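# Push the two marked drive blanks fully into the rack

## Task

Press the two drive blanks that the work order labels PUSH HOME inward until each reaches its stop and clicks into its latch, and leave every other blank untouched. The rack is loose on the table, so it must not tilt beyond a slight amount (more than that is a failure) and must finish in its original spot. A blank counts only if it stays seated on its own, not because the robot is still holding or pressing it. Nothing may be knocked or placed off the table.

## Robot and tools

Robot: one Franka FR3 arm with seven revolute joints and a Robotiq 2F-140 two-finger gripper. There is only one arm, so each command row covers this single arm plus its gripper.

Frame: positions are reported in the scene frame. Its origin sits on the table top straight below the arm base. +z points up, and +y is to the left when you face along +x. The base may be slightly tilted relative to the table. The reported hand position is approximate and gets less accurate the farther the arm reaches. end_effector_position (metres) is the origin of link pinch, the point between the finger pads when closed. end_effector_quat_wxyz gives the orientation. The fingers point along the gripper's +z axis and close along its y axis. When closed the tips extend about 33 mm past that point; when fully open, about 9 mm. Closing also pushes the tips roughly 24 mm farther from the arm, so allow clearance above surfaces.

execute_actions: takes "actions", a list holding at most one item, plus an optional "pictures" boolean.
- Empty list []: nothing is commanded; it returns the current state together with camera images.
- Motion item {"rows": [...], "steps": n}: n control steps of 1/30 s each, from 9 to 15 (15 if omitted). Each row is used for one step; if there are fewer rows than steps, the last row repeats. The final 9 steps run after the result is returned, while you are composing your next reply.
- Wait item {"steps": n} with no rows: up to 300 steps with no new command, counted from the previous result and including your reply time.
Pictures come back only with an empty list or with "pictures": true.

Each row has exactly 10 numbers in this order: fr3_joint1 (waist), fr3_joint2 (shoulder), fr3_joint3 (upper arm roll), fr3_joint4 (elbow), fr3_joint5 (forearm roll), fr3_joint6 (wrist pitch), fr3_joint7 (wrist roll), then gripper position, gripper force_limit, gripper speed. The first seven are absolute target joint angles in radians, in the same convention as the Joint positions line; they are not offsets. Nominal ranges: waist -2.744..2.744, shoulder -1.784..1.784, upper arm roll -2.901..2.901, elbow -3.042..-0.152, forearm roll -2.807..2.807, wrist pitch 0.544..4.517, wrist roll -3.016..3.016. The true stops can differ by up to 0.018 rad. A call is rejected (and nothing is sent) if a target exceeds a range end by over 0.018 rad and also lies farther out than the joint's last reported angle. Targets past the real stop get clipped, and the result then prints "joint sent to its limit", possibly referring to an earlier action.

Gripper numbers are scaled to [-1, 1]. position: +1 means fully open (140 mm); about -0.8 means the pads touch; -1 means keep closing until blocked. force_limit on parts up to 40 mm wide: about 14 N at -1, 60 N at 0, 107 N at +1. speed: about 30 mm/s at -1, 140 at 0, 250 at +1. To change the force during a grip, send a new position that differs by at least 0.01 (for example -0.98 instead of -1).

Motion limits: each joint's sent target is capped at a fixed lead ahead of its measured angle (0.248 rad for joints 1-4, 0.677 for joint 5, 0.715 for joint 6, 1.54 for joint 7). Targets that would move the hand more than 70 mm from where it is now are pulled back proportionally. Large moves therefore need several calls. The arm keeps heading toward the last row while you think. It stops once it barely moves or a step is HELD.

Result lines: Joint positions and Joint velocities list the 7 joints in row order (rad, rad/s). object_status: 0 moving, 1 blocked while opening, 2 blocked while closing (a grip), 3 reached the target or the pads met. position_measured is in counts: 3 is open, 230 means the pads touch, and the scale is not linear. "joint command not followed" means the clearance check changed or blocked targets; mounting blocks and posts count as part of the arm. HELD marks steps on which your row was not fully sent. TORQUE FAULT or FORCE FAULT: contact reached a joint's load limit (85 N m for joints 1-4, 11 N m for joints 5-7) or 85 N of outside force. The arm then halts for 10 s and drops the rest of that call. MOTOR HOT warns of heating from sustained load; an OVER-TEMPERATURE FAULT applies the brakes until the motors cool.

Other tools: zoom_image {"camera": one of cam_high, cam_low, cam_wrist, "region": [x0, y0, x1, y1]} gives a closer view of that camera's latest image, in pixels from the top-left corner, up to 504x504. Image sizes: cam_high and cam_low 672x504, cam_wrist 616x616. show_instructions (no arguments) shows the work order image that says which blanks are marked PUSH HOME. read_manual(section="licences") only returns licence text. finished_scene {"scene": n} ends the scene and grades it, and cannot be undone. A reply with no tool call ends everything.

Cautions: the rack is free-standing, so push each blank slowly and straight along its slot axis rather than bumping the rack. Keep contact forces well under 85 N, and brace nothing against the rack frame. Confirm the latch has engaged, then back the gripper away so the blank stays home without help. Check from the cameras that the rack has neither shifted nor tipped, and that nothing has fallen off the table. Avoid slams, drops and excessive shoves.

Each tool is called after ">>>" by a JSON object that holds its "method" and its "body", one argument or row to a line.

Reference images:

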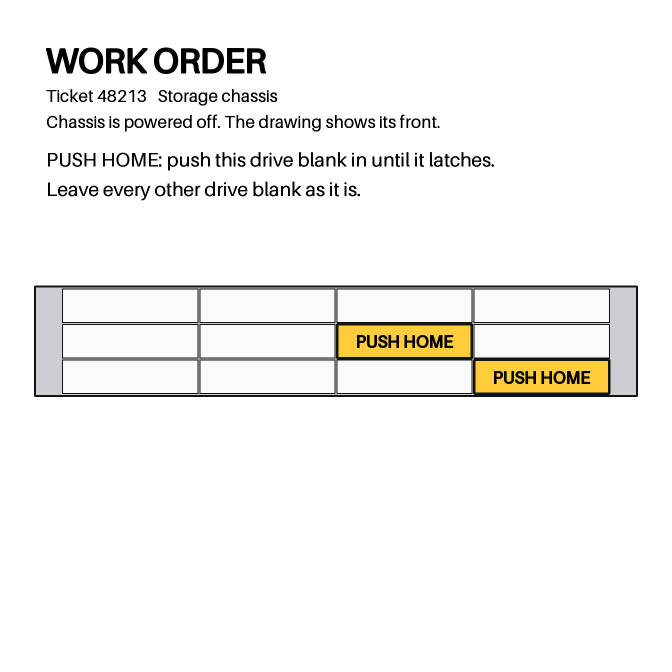

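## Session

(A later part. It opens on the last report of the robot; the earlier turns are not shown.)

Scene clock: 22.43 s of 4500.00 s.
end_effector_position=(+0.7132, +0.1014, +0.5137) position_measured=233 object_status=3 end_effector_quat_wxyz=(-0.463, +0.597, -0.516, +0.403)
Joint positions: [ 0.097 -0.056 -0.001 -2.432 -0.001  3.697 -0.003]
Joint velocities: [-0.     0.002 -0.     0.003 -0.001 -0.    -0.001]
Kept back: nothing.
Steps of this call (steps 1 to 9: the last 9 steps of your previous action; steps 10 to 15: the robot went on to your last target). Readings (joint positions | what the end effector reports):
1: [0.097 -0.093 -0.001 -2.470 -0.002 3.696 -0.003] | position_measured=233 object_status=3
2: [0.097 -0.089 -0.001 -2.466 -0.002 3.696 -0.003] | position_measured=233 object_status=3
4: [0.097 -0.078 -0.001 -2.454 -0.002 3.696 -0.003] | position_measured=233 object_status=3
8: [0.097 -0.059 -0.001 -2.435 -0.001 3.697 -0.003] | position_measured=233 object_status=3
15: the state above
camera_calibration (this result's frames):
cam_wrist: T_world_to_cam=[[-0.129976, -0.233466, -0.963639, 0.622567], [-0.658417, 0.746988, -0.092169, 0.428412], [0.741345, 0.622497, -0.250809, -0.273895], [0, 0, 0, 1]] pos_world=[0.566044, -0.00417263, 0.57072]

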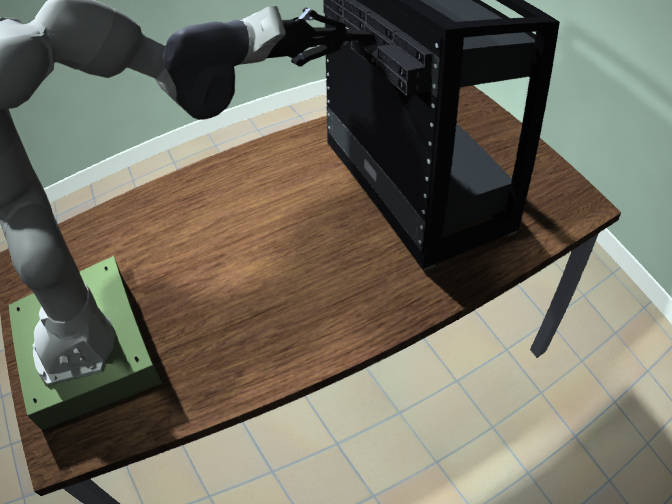

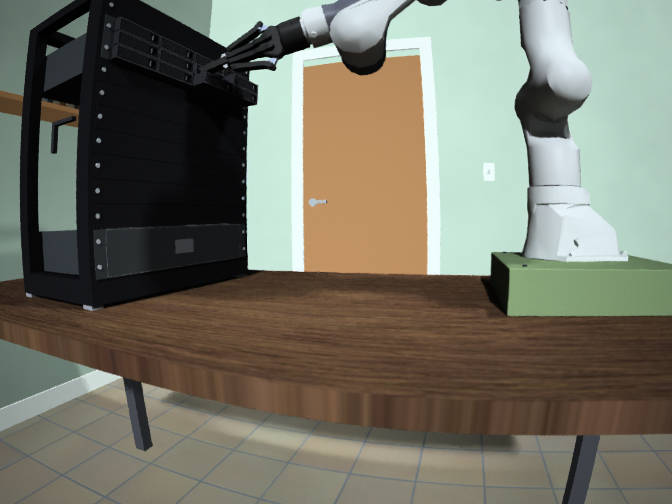

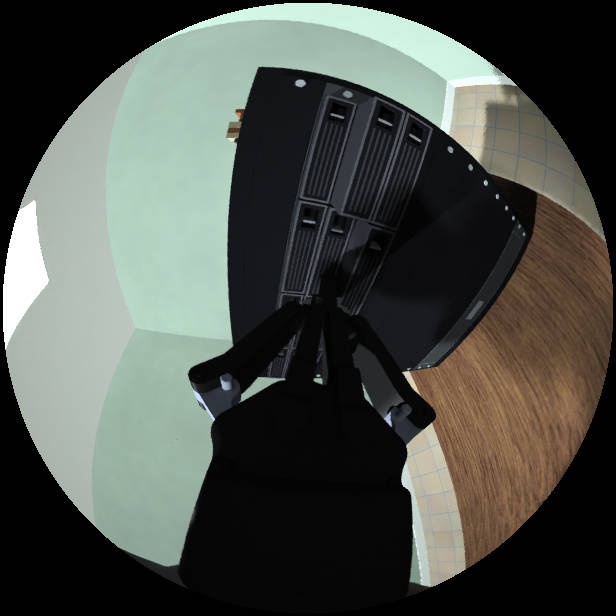

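>>> {"method": "execute_actions", "body": {
  "actions": [
    {"rows":[[0.1,-0.045,0,-2.425,0,3.695,0,-1,0,0],[0.1,-0.04,0,-2.42,0,3.695,0,-1,0,0],[0.1,-0.035,0,-2.415,0,3.695,0,-1,0,0],[0.1,-0.03,0,-2.41,0,3.695,0,-1,0,0]],"steps":9}
  ]
}}

>>> {"method": "execute_actions", "body": {
  "actions": [
    {"steps":14}
  ],
  "pictures": true
}}

>>> {"method": "zoom_image", "body": {
  "camera": "cam_low",
  "region": [170, 30, 250, 90]
}}

Scene clock: 22.83 s of 4500.00 s.
end_effector_position=(+0.7133, +0.1014, +0.5137) position_measured=233 object_status=3 end_effector_quat_wxyz=(-0.463, +0.597, -0.516, +0.403)
Joint positions: [ 0.097 -0.056 -0.001 -2.432 -0.001  3.697 -0.003]
Joint velocities: [-0.001 -0.001  0.001  0.001 -0.    -0.    -0.001]
Kept back: the last 9 steps of this action.
Steps of this call (steps 1 to 12: the robot went on to your last target). Readings (joint positions | what the end effector reports):
1: [0.097 -0.056 -0.001 -2.432 -0.001 3.697 -0.003] | position_measured=233 object_status=3
2: [0.097 -0.056 -0.001 -2.432 -0.001 3.697 -0.003] | position_measured=233 object_status=3
4: [0.097 -0.056 -0.001 -2.432 -0.001 3.697 -0.003] | position_measured=233 object_status=3
8: [0.097 -0.056 -0.001 -2.432 -0.001 3.697 -0.003] | position_measured=233 object_status=3
12: the state above

Scene clock: 23.30 s of 4500.00 s.
end_effector_position=(+0.7189, +0.1019, +0.5132) position_measured=233 object_status=3 end_effector_quat_wxyz=(-0.464, +0.597, -0.516, +0.403)
Joint positions: [ 0.097 -0.039 -0.002 -2.414 -0.001  3.699 -0.003]
Joint velocities: [ 0.001  0.001 -0.     0.     0.001  0.002 -0.   ]
Kept back: nothing.
Steps of this call (steps 1 to 9: the last 9 steps of your previous action; steps 10 to 14: the robot went on to your last target). Readings (joint positions | what the end effector reports):
1: [0.097 -0.055 -0.001 -2.430 -0.001 3.697 -0.003] | position_measured=233 object_status=3
2: [0.097 -0.052 -0.002 -2.428 -0.001 3.697 -0.003] | position_measured=233 object_status=3
4: [0.097 -0.045 -0.002 -2.420 -0.001 3.697 -0.003] | position_measured=233 object_status=3
8: [0.097 -0.039 -0.002 -2.414 -0.001 3.698 -0.003] | position_measured=233 object_status=3
14: the state above
camera_calibration (this result's frames):
cam_wrist: T_world_to_cam=[[-0.128453, -0.232862, -0.963989, 0.621962], [-0.657907, 0.747352, -0.0928644, 0.431614], [0.742064, 0.622286, -0.249201, -0.279868], [0, 0, 0, 1]] pos_world=[0.571534, -0.00357872, 0.569902]

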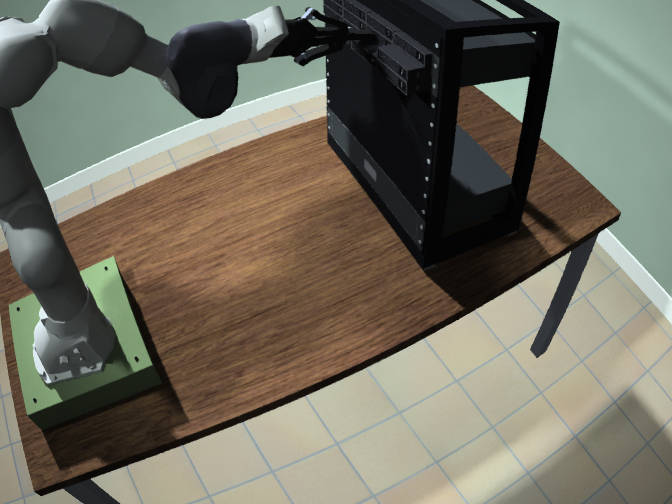

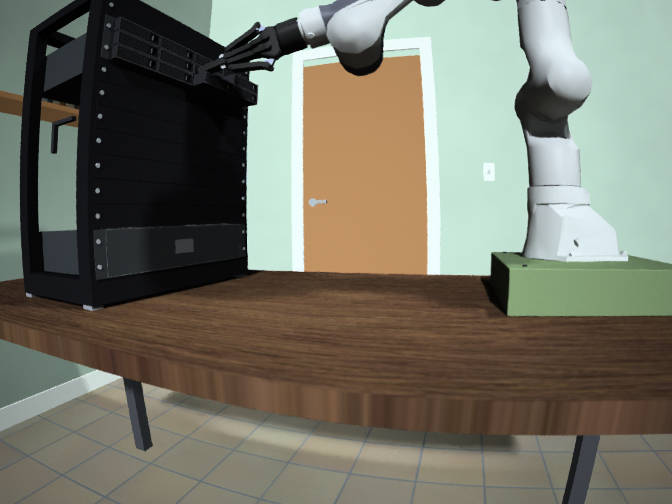

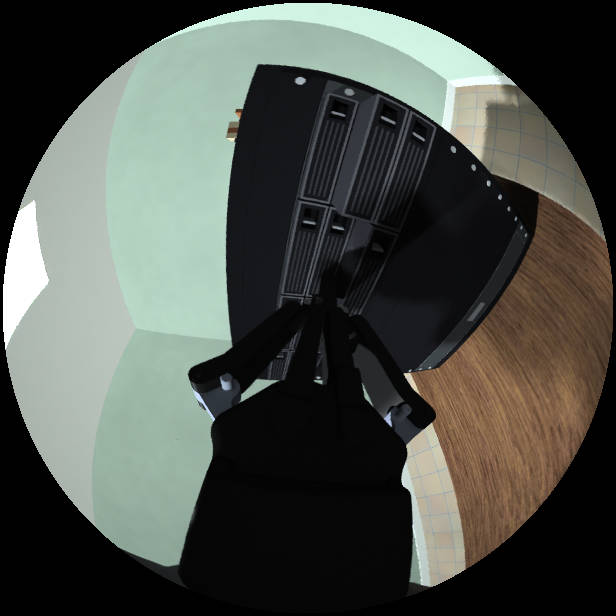

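Region (170, 30, 250, 90) of cam_low's 672x504 image, scaled by 6.300, with more detail than that image has; it fills the top 378 rows of this view, and the rest is white.

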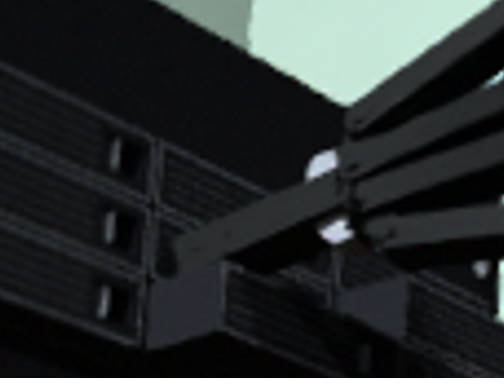

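>>> {"method": "execute_actions", "body": {
  "actions": [
    {"rows":[[0.1,-0.026,0,-2.406,0,3.695,0,-1,0,0],[0.1,-0.022,0,-2.402,0,3.695,0,-1,0,0],[0.1,-0.018,0,-2.398,0,3.695,0,-1,0,0]],"steps":9}
  ]
}}

>>> {"method": "execute_actions", "body": {
  "actions": [
    {"steps":13}
  ]
}}

Scene clock: 23.63 s of 4500.00 s.
end_effector_position=(+0.7189, +0.1019, +0.5132) position_measured=233 object_status=3 end_effector_quat_wxyz=(-0.464, +0.597, -0.516, +0.403)
Joint positions: [ 0.097 -0.038 -0.002 -2.414 -0.001  3.699 -0.003]
Joint velocities: [-0.     0.001  0.001  0.001 -0.     0.001 -0.001]
Kept back: the last 9 steps of this action.
Steps of this call (steps 1 to 10: the robot went on to your last target). Readings (joint positions | what the end effector reports):
1: [0.097 -0.039 -0.002 -2.414 -0.001 3.699 -0.003] | position_measured=233 object_status=3
2: [0.097 -0.039 -0.002 -2.414 -0.001 3.699 -0.003] | position_measured=233 object_status=3
4: [0.097 -0.039 -0.002 -2.414 -0.001 3.699 -0.003] | position_measured=233 object_status=3
8: [0.097 -0.038 -0.002 -2.414 -0.001 3.699 -0.003] | position_measured=233 object_status=3
10: the state above

Scene clock: 24.07 s of 4500.00 s.
end_effector_position=(+0.7200, +0.1020, +0.5133) position_measured=233 object_status=3 end_effector_quat_wxyz=(-0.465, +0.596, -0.516, +0.404)
Joint positions: [ 0.097 -0.034 -0.002 -2.411 -0.001  3.702 -0.002]
Joint velocities: [ 0.001  0.     0.001 -0.001 -0.     0.001  0.001]
Kept back: nothing.
Steps of this call (steps 1 to 9: the last 9 steps of your previous action; steps 10 to 13: the robot went on to your last target). Readings (joint positions | what the end effector reports):
1: [0.097 -0.038 -0.002 -2.413 -0.001 3.699 -0.003] | position_measured=233 object_status=3
2: [0.097 -0.037 -0.002 -2.412 -0.001 3.699 -0.003] | position_measured=233 object_status=3
4: [0.097 -0.035 -0.002 -2.411 -0.001 3.701 -0.003] | position_measured=233 object_status=3
8: [0.097 -0.034 -0.002 -2.411 -0.001 3.702 -0.002] | position_measured=233 object_status=3
13: the state above

>>> {"method": "execute_actions", "body": {
  "actions": [
    {"rows":[[0.1,-0.04,0,-2.42,0,3.695,0,-1,0,0],[0.1,-0.065,0,-2.445,0,3.695,0,-1,0,0],[0.1,-0.095,0,-2.475,0,3.695,0,-1,0,0],[0.1,-0.13,0,-2.51,0,3.695,0,-1,0,0],[0.1,-0.165,0,-2.545,0,3.695,0,-1,0,0],[0.1,-0.2,0,-2.58,0,3.695,0,-1,0,0],[0.09,-0.235,0,-2.615,0,3.7,0,-1,0,0],[0.07,-0.26,0,-2.65,0,3.72,0,-1,0,0],[0.05,-0.26,0,-2.68,0,3.78,0,-1,0,0],[0.025,-0.23,0,-2.70,0,3.86,0,-1,0,0],[0,-0.18,0,-2.715,0,3.96,0,-1,0,0],[-0.025,-0.12,0,-2.725,0,4.07,0,-1,0,0],[-0.05,-0.06,0,-2.73,0,4.18,0,-1,0,0],[-0.065,0,0,-2.735,0,4.28,0,-1,0,0],[-0.075,0.053,0,-2.738,0,4.362,0,-1,0,0]],"steps":15}
  ]
}}

>>> {"method": "execute_actions", "body": {
  "actions": [
    {"steps":27}
  ],
  "pictures": true
}}

>>> {"method": "zoom_image", "body": {
  "camera": "cam_low",
  "region": [170, 30, 330, 150]
}}

>>> {"method": "zoom_image", "body": {
  "camera": "cam_wrist",
  "region": [200, 150, 400, 330]
}}

Scene clock: 26.50 s of 4500.00 s.
end_effector_position=(+0.6872, +0.0973, +0.5128) position_measured=233 object_status=3 end_effector_quat_wxyz=(-0.462, +0.598, -0.518, +0.401)
Joint positions: [ 0.097 -0.132 -0.002 -2.516 -0.001  3.699 -0.001]
Joint velocities: [ 0.001 -0.878  0.001 -0.857  0.001 -0.011 -0.002]
Steps of this call (steps 1 to 15: the robot went on to your last target; steps 16 to 67: nothing new was sent; steps 68 to 73: the first 6 steps of this action). Readings (joint positions | what the end effector reports):
68: [0.097 -0.037 -0.002 -2.414 -0.001 3.703 -0.001] | position_measured=233 object_status=3
69: [0.097 -0.044 -0.002 -2.423 -0.001 3.702 -0.001] | position_measured=233 object_status=3
71: [0.097 -0.077 -0.002 -2.460 -0.001 3.701 -0.001] | position_measured=233 object_status=3
73: the state above

Scene clock: 27.40 s of 4500.00 s.
end_effector_position=(+0.6271, -0.0184, +0.4699) position_measured=233 object_status=3 end_effector_quat_wxyz=(+0.490, -0.496, +0.510, -0.504)
Joint positions: [-0.072  0.051 -0.002 -2.739 -0.001  4.351 -0.001]
Joint velocities: [ 0.    -0.002  0.    -0.     0.     0.056 -0.001]
Kept back: nothing.
Steps of this call (steps 1 to 9: the last 9 steps of your previous action; steps 10 to 27: the robot went on to your last target). Readings (joint positions | what the end effector reports):
1: [0.097 -0.164 -0.001 -2.548 -0.001 3.699 -0.001] | position_measured=233 object_status=3
2: [0.091 -0.196 0.000 -2.580 -0.001 3.702 -0.001] | position_measured=233 object_status=3
4: [0.066 -0.234 0.003 -2.636 -0.001 3.742 -0.001] | position_measured=233 object_status=3
8: [-0.019 -0.116 0.002 -2.703 -0.001 3.964 -0.001] | position_measured=233 object_status=3
27: the state above
camera_calibration (this result's frames):
cam_wrist: T_world_to_cam=[[0.0640855, -0.212226, -0.975117, 0.425214], [-0.484697, 0.847514, -0.216309, 0.40838], [0.872331, 0.486498, -0.048552, -0.326192], [0, 0, 0, 1]] pos_world=[0.455238, -0.097174, 0.487133]

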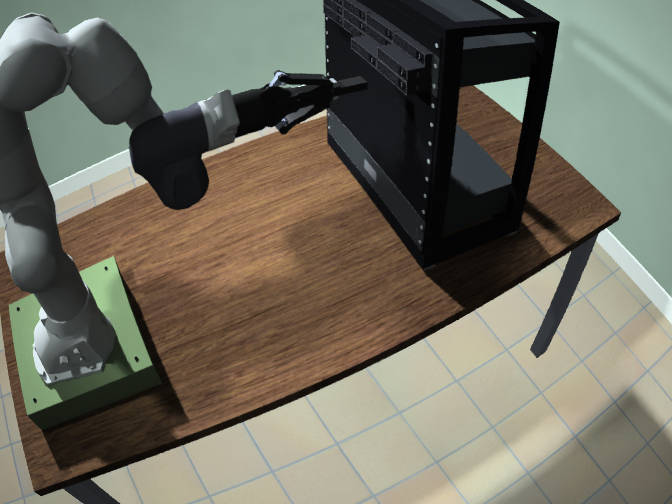

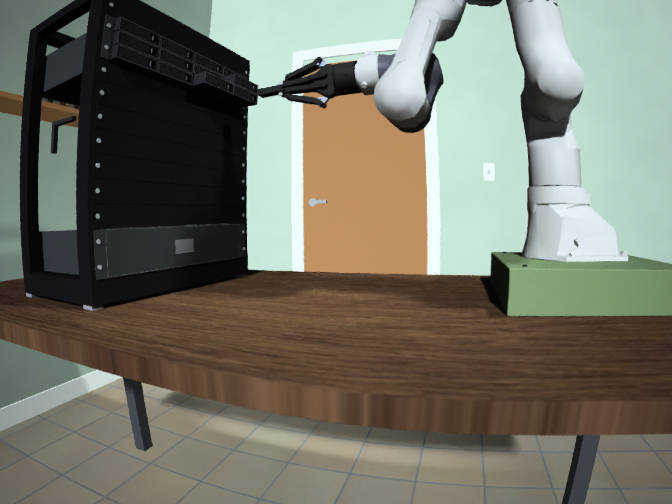

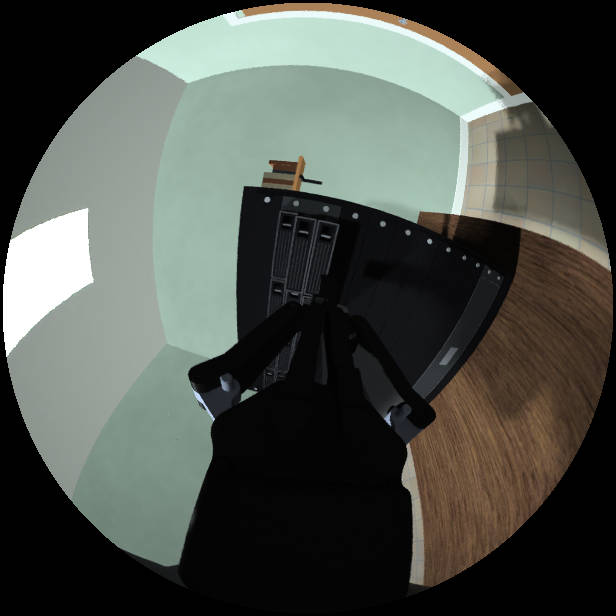

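Region (170, 30, 330, 150) of cam_low's 672x504 image, scaled by 3.150, with more detail than that image has; it fills the top 378 rows of this view, and the rest is white.

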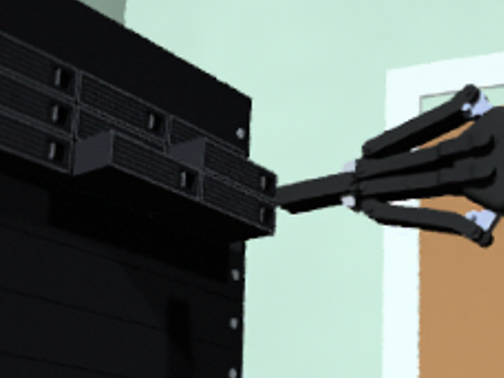

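Region (200, 150, 400, 330) of cam_wrist's 616x616 image, scaled by 2.520, with more detail than that image has; it fills the top 454 rows of this view, and the rest is white.

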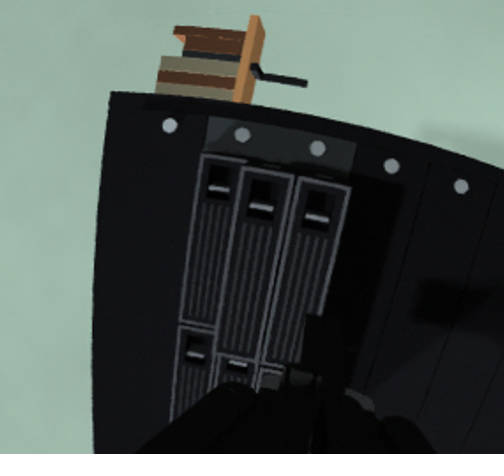

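>>> {"method": "execute_actions", "body": {
  "actions": [
    {"rows":[[-0.075,0.063,0,-2.723,0,4.357,0,-1,0,0],[-0.075,0.073,0,-2.708,0,4.352,0,-1,0,0],[-0.075,0.083,0,-2.692,0,4.346,0,-1,0,0],[-0.075,0.093,0,-2.677,0,4.341,0,-1,0,0],[-0.075,0.103,0,-2.662,0,4.336,0,-1,0,0],[-0.075,0.113,0,-2.647,0,4.331,0,-1,0,0],[-0.075,0.123,0,-2.632,0,4.326,0,-1,0,0],[-0.075,0.133,0,-2.616,0,4.320,0,-1,0,0],[-0.075,0.143,0,-2.601,0,4.315,0,-1,0,0],[-0.075,0.153,0,-2.586,0,4.310,0,-1,0,0],[-0.075,0.163,0,-2.570,0,4.304,0,-1,0,0],[-0.075,0.173,0,-2.554,0,4.298,0,-1,0,0],[-0.075,0.183,0,-2.538,0,4.292,0,-1,0,0]],"steps":15}
  ]
}}

>>> {"method": "execute_actions", "body": {
  "actions": [
    {"steps":18}
  ],
  "pictures": true
}}

>>> {"method": "zoom_image", "body": {
  "camera": "cam_low",
  "region": [180, 40, 300, 130]
}}

>>> {"method": "zoom_image", "body": {
  "camera": "cam_wrist",
  "region": [230, 170, 400, 330]
}}

Scene clock: 28.50 s of 4500.00 s.
end_effector_position=(+0.6448, -0.0189, +0.4771) position_measured=233 object_status=3 end_effector_quat_wxyz=(+0.495, -0.491, +0.504, -0.510)
Joint positions: [-0.072  0.091 -0.002 -2.678 -0.001  4.349 -0.001]
Joint velocities: [-0.002  0.266 -0.001  0.4   -0.001 -0.101 -0.001]
Steps of this call (steps 1 to 27: the robot went on to your last target; steps 28 to 33: the first 6 steps of this action). Readings (joint positions | what the end effector reports):
28: [-0.072 0.054 -0.002 -2.736 -0.001 4.360 -0.001] | position_measured=233 object_status=3
29: [-0.072 0.058 -0.002 -2.728 -0.001 4.359 -0.001] | position_measured=233 object_status=3
31: [-0.072 0.073 -0.002 -2.705 -0.001 4.355 -0.001] | position_measured=233 object_status=3
33: the state above

Scene clock: 29.10 s of 4500.00 s.
end_effector_position=(+0.6871, -0.0205, +0.4788) position_measured=233 object_status=3 end_effector_quat_wxyz=(+0.496, -0.489, +0.504, -0.511)
Joint positions: [-0.073  0.178 -0.002 -2.54  -0.001  4.302 -0.001]
Joint velocities: [-0.     0.001  0.002  0.005  0.    -0.008  0.002]
Kept back: nothing.
Steps of this call (steps 1 to 9: the last 9 steps of your previous action; steps 10 to 18: the robot went on to your last target). Readings (joint positions | what the end effector reports):
1: [-0.072 0.100 -0.002 -2.663 -0.001 4.345 -0.001] | position_measured=233 object_status=3
2: [-0.072 0.110 -0.002 -2.648 -0.001 4.341 -0.001] | position_measured=233 object_status=3
4: [-0.072 0.130 -0.002 -2.618 -0.001 4.333 -0.001] | position_measured=233 object_status=3
8: [-0.073 0.167 -0.002 -2.561 -0.001 4.314 -0.001] | position_measured=233 object_status=3
18: the state above
camera_calibration (this result's frames):
cam_wrist: T_world_to_cam=[[0.0874523, -0.213219, -0.973083, 0.412545], [-0.478771, 0.847614, -0.228755, 0.443058], [0.873573, 0.485889, -0.0279576, -0.387731], [0, 0, 0, 1]] pos_world=[0.514757, -0.0991856, 0.491952]

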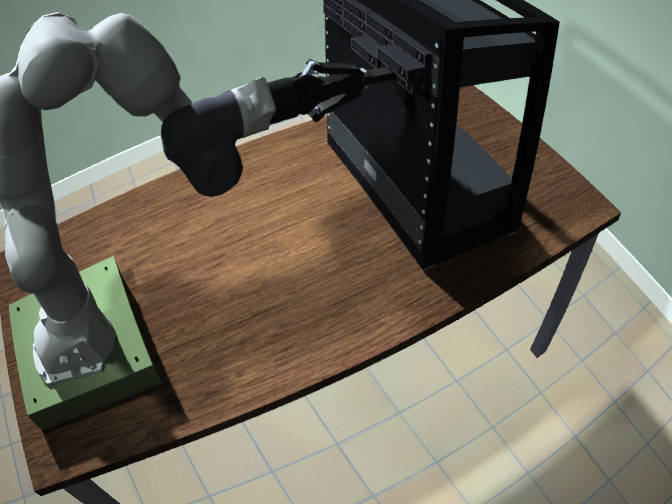

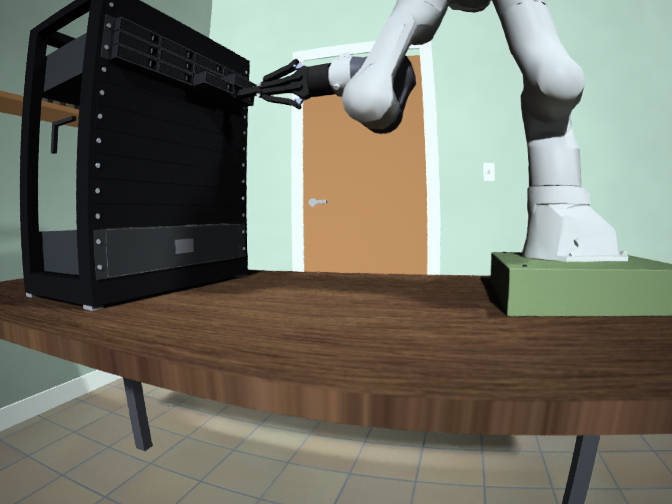

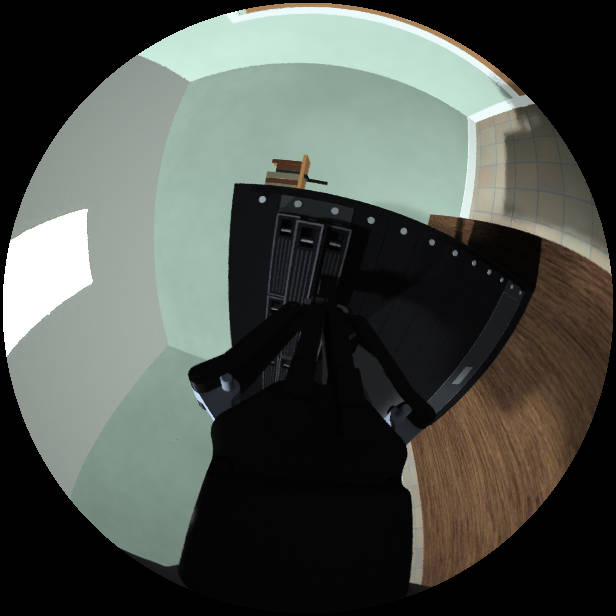

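Region (180, 40, 300, 130) of cam_low's 672x504 image, scaled by 4.200, with more detail than that image has; it fills the top 378 rows of this view, and the rest is white.

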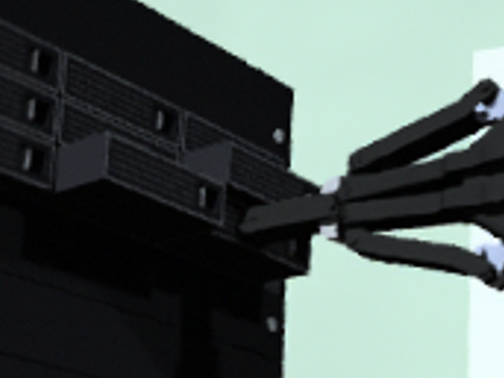

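Region (230, 170, 400, 330) of cam_wrist's 616x616 image, scaled by 2.965, with more detail than that image has; it fills the top 474 rows of this view, and the rest is white.

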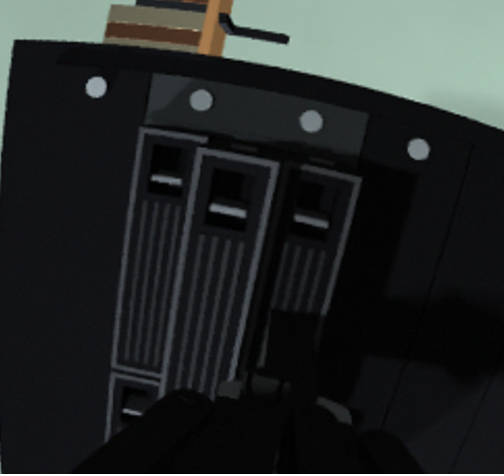

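>>> {"method": "execute_actions", "body": {
  "actions": [
    {"rows":[[-0.075,0.189,0,-2.538,0,4.298,0,-1,0,0],[-0.075,0.194,0,-2.538,0,4.303,0,-1,0,0],[-0.075,0.2,0,-2.528,0,4.299,0,-1,0,0],[-0.075,0.206,0,-2.518,0,4.295,0,-1,0,0],[-0.075,0.212,0,-2.508,0,4.292,0,-1,0,0],[-0.075,0.218,0,-2.499,0,4.288,0,-1,0,0],[-0.075,0.224,0,-2.489,0,4.284,0,-1,0,0],[-0.075,0.230,0,-2.479,0,4.281,0,-1,0,0],[-0.075,0.236,0,-2.470,0,4.277,0,-1,0,0],[-0.075,0.242,0,-2.460,0,4.273,0,-1,0,0],[-0.075,0.248,0,-2.451,0,4.27,0,-1,0,0]],"steps":12}
  ]
}}

>>> {"method": "execute_actions", "body": {
  "actions": [
    {"steps":16}
  ],
  "pictures": true
}}

>>> {"method": "zoom_image", "body": {
  "camera": "cam_low",
  "region": [180, 40, 300, 130]
}}

>>> {"method": "zoom_image", "body": {
  "camera": "cam_wrist",
  "region": [230, 170, 400, 330]
}}

Scene clock: 30.13 s of 4500.00 s.
end_effector_position=(+0.6882, -0.0206, +0.4784) position_measured=233 object_status=3 end_effector_quat_wxyz=(+0.496, -0.489, +0.503, -0.511)
Joint positions: [-0.073  0.184 -0.002 -2.535 -0.001  4.305 -0.001]
Joint velocities: [-0.     0.103  0.001  0.108 -0.     0.025  0.001]
Steps of this call (steps 1 to 15: the robot went on to your last target; steps 16 to 28: nothing new was sent; steps 29 to 31: the first 3 steps of this action). Readings (joint positions | what the end effector reports):
29: [-0.073 0.179 -0.002 -2.539 -0.001 4.302 -0.001] | position_measured=233 object_status=3
30: [-0.073 0.180 -0.002 -2.538 -0.001 4.304 -0.001] | position_measured=233 object_status=3
31: the state above

Scene clock: 30.67 s of 4500.00 s.
end_effector_position=(+0.7112, -0.0223, +0.4784) position_measured=233 object_status=3 end_effector_quat_wxyz=(+0.498, -0.487, +0.501, -0.514)
Joint positions: [-0.075  0.239 -0.002 -2.456 -0.001  4.288 -0.001]
Joint velocities: [-0.    -0.    -0.001  0.001 -0.     0.001 -0.001]
Kept back: nothing.
Steps of this call (steps 1 to 9: the last 9 steps of your previous action; steps 10 to 16: the robot went on to your last target). Readings (joint positions | what the end effector reports):
1: [-0.073 0.188 -0.002 -2.530 -0.001 4.305 -0.001] | position_measured=233 object_status=3
2: [-0.073 0.193 -0.002 -2.523 -0.001 4.305 -0.001] | position_measured=233 object_status=3
4: [-0.074 0.205 -0.002 -2.507 -0.001 4.303 -0.001] | position_measured=233 object_status=3
8: [-0.074 0.229 -0.002 -2.471 -0.001 4.293 -0.001] | position_measured=233 object_status=3
16: the state above
camera_calibration (this result's frames):
cam_wrist: T_world_to_cam=[[0.0963659, -0.213761, -0.972121, 0.402887], [-0.475273, 0.848251, -0.233637, 0.455894], [0.874545, 0.484537, -0.0198525, -0.412543], [0, 0, 0, 1]] pos_world=[0.538637, -0.100698, 0.489978]

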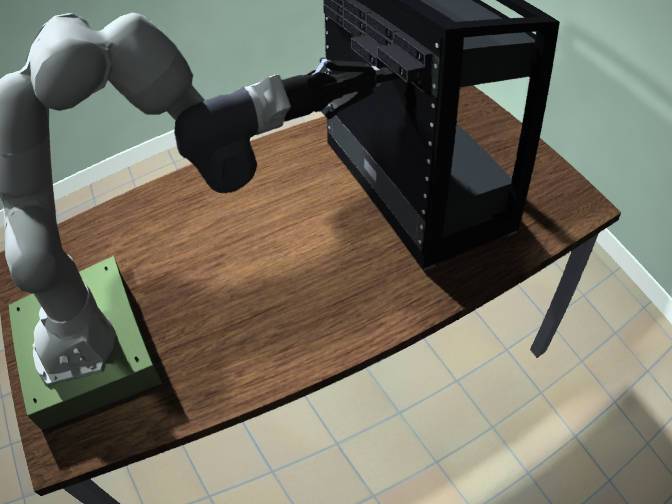

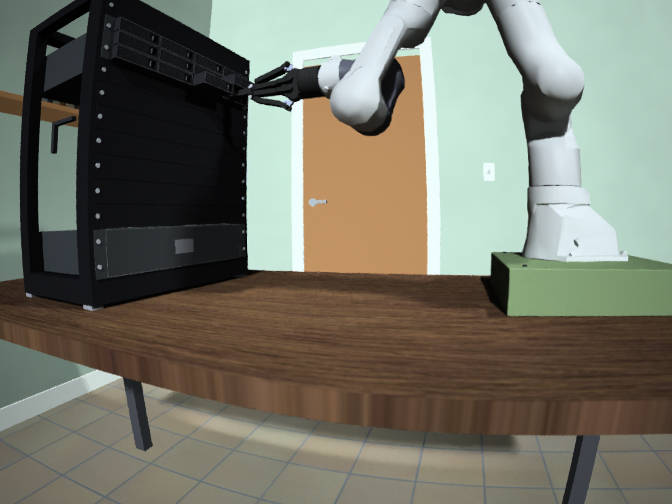

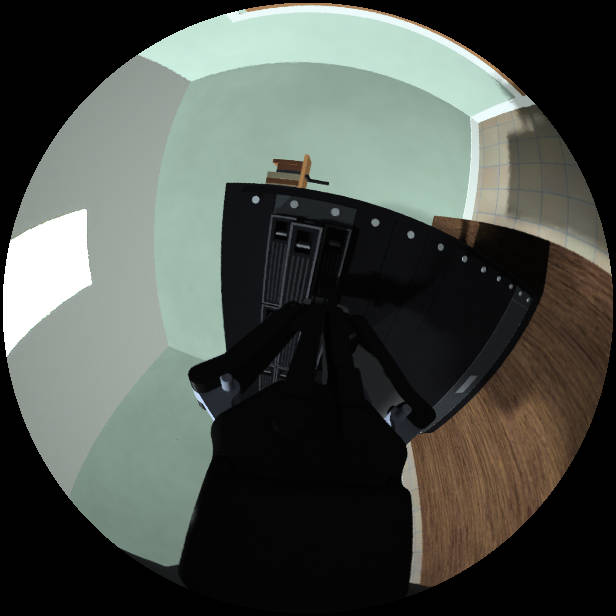

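Region (180, 40, 300, 130) of cam_low's 672x504 image, scaled by 4.200, with more detail than that image has; it fills the top 378 rows of this view, and the rest is white.

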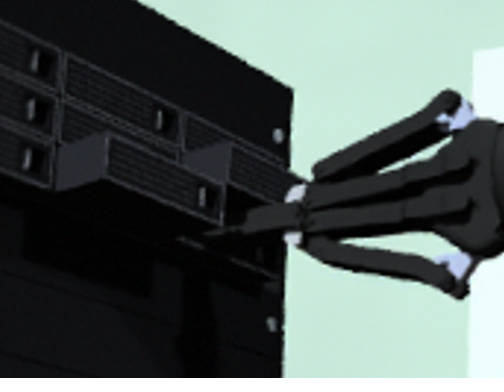

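Region (230, 170, 400, 330) of cam_wrist's 616x616 image, scaled by 2.965, with more detail than that image has; it fills the top 474 rows of this view, and the rest is white.

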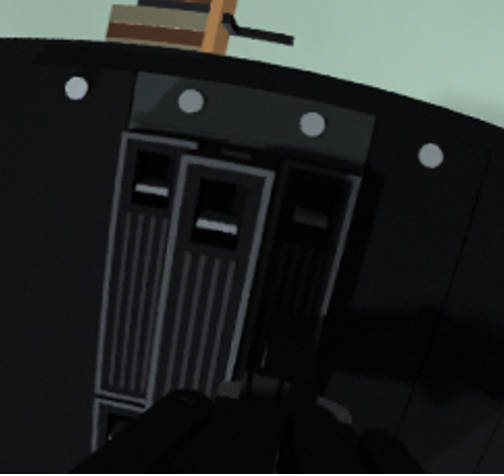

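>>> {"method": "execute_actions", "body": {
  "actions": [
    {"rows":[[-0.075,0.25,0,-2.447,0,4.26,0,-1,0,0],[-0.075,0.253,0,-2.442,0,4.255,0,-1,0,0],[-0.075,0.256,0,-2.437,0,4.25,0,-1,0,0],[-0.075,0.259,0,-2.432,0,4.25,0,-1,0,0],[-0.075,0.262,0,-2.427,0,4.25,0,-1,0,0]],"steps":9}
  ]
}}

>>> {"method": "execute_actions", "body": {
  "actions": [
    {"steps":14}
  ]
}}

Scene clock: 31.17 s of 4500.00 s.
end_effector_position=(+0.7112, -0.0223, +0.4784) position_measured=233 object_status=3 end_effector_quat_wxyz=(+0.498, -0.487, +0.501, -0.514)
Joint positions: [-0.075  0.239 -0.002 -2.456 -0.001  4.288 -0.001]
Joint velocities: [-0.001 -0.    -0.     0.001  0.    -0.001  0.001]
Kept back: the last 9 steps of this action.
Steps of this call (steps 1 to 15: the robot went on to your last target). Readings (joint positions | what the end effector reports):
1: [-0.075 0.239 -0.002 -2.456 -0.001 4.288 -0.001] | position_measured=233 object_status=3
2: [-0.075 0.239 -0.002 -2.456 -0.001 4.288 -0.001] | position_measured=233 object_status=3
4: [-0.075 0.239 -0.002 -2.456 -0.001 4.288 -0.001] | position_measured=233 object_status=3
8: [-0.075 0.239 -0.002 -2.456 -0.001 4.288 -0.001] | position_measured=233 object_status=3
15: the state above

Scene clock: 31.63 s of 4500.00 s.
end_effector_position=(+0.7120, -0.0224, +0.4783) position_measured=233 object_status=3 end_effector_quat_wxyz=(+0.499, -0.485, +0.500, -0.515)
Joint positions: [-0.075  0.247 -0.002 -2.451 -0.001  4.297 -0.001]
Joint velocities: [ 0.     0.002  0.     0.001  0.     0.004 -0.002]
Kept back: nothing.
Steps of this call (steps 1 to 9: the last 9 steps of your previous action; steps 10 to 14: the robot went on to your last target). Readings (joint positions | what the end effector reports):
1: [-0.075 0.239 -0.002 -2.455 -0.001 4.288 -0.001] | position_measured=233 object_status=3
2: [-0.075 0.239 -0.002 -2.455 -0.001 4.288 -0.001] | position_measured=233 object_status=3
4: [-0.075 0.241 -0.002 -2.453 -0.001 4.289 -0.001] | position_measured=233 object_status=3
8: [-0.075 0.245 -0.002 -2.451 -0.001 4.294 -0.001] | position_measured=233 object_status=3
14: the state above

Hard stop. Retreat.

>>> {"method": "execute_actions", "body": {
  "actions": [
    {"rows":[[-0.075,0.24,0,-2.455,0,4.29,0,-1,0,0],[-0.075,0.225,0,-2.48,0,4.295,0,-1,0,0],[-0.075,0.205,0,-2.51,0,4.30,0,-1,0,0],[-0.075,0.185,0,-2.54,0,4.31,0,-1,0,0],[-0.075,0.165,0,-2.57,0,4.32,0,-1,0,0],[-0.075,0.145,0,-2.6,0,4.33,0,-1,0,0],[-0.075,0.125,0,-2.63,0,4.34,0,-1,0,0],[-0.075,0.105,0,-2.66,0,4.345,0,-1,0,0],[-0.075,0.085,0,-2.69,0,4.35,0,-1,0,0],[-0.075,0.07,0,-2.715,0,4.355,0,-1,0,0],[-0.075,0.053,0,-2.738,0,4.36,0,-1,0,0]],"steps":12}
  ]
}}

>>> {"method": "execute_actions", "body": {
  "actions": [
    {"steps":18}
  ],
  "pictures": true
}}

>>> {"method": "zoom_image", "body": {
  "camera": "cam_low",
  "region": [140, 20, 300, 140]
}}

>>> {"method": "zoom_image", "body": {
  "camera": "cam_high",
  "region": [310, 0, 450, 105]
}}

Scene clock: 32.47 s of 4500.00 s.
end_effector_position=(+0.7055, -0.0222, +0.4762) position_measured=233 object_status=3 end_effector_quat_wxyz=(+0.497, -0.487, +0.502, -0.513)
Joint positions: [-0.075  0.231 -0.002 -2.475 -0.001  4.298 -0.001]
Joint velocities: [-0.001 -0.298  0.    -0.449 -0.     0.001 -0.001]
Steps of this call (steps 1 to 15: the robot went on to your last target; steps 16 to 22: nothing new was sent; steps 23 to 25: the first 3 steps of this action). Readings (joint positions | what the end effector reports):
23: [-0.075 0.245 -0.002 -2.454 -0.001 4.298 -0.001] | position_measured=233 object_status=3
24: [-0.075 0.240 -0.002 -2.461 -0.001 4.298 -0.001] | position_measured=233 object_status=3
25: the state above

Scene clock: 33.07 s of 4500.00 s.
end_effector_position=(+0.6278, -0.0198, +0.4702) position_measured=233 object_status=3 end_effector_quat_wxyz=(+0.490, -0.494, +0.509, -0.506)
Joint positions: [-0.075  0.056 -0.002 -2.736 -0.001  4.355 -0.001]
Joint velocities: [-0.    -0.005  0.001 -0.008  0.     0.018 -0.001]
Kept back: nothing.
Steps of this call (steps 1 to 9: the last 9 steps of your previous action; steps 10 to 18: the robot went on to your last target). Readings (joint positions | what the end effector reports):
1: [-0.075 0.218 -0.002 -2.495 -0.001 4.299 -0.001] | position_measured=233 object_status=3
2: [-0.075 0.203 -0.002 -2.518 -0.001 4.302 -0.001] | position_measured=233 object_status=3
4: [-0.075 0.167 -0.002 -2.571 -0.001 4.312 -0.001] | position_measured=233 object_status=3
8: [-0.075 0.091 -0.002 -2.683 -0.001 4.334 -0.001] | position_measured=233 object_status=3
18: the state above
camera_calibration (this result's frames):
cam_wrist: T_world_to_cam=[[0.0665793, -0.212437, -0.974904, 0.423502], [-0.482224, 0.848534, -0.217833, 0.409087], [0.873514, 0.484625, -0.0459472, -0.32808], [0, 0, 0, 1]] pos_world=[0.455658, -0.0981612, 0.486912]

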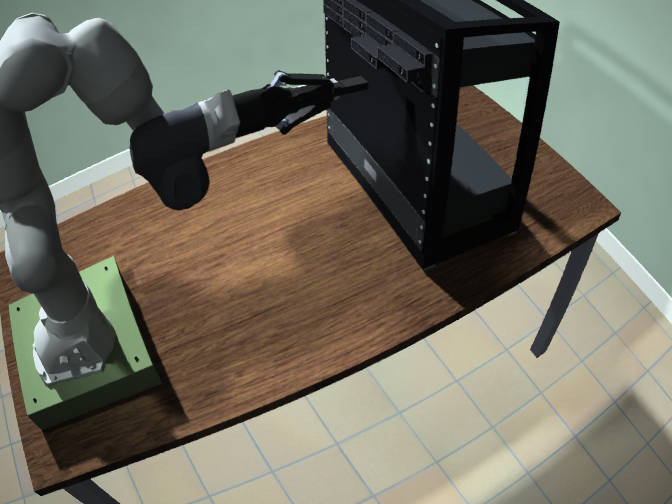

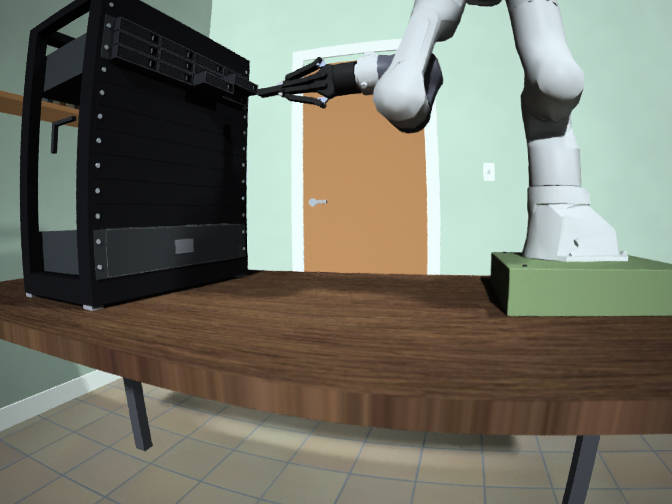

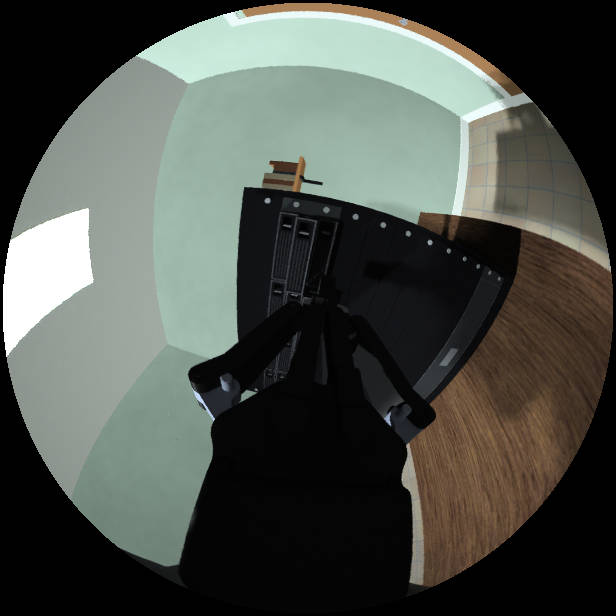

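Region (140, 20, 300, 140) of cam_low's 672x504 image, scaled by 3.150, with more detail than that image has; it fills the top 378 rows of this view, and the rest is white.

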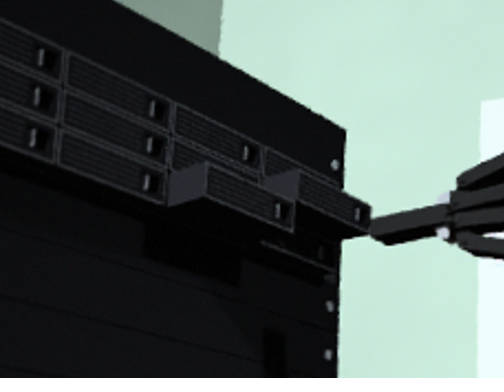

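Region (310, 0, 450, 105) of cam_high's 672x504 image, scaled by 3.600, with more detail than that image has; it fills the top 378 rows of this view, and the rest is white.

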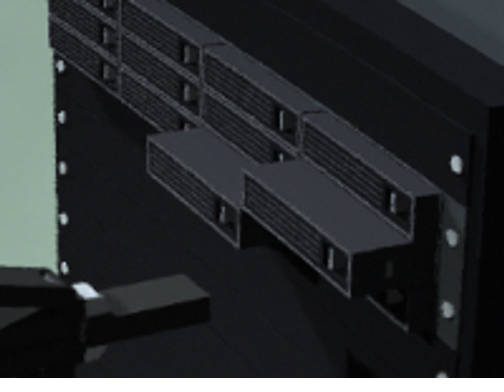

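>>> {"method": "finished_scene", "body": {
  "scene": 1
}}

The scene is finished: the task was done.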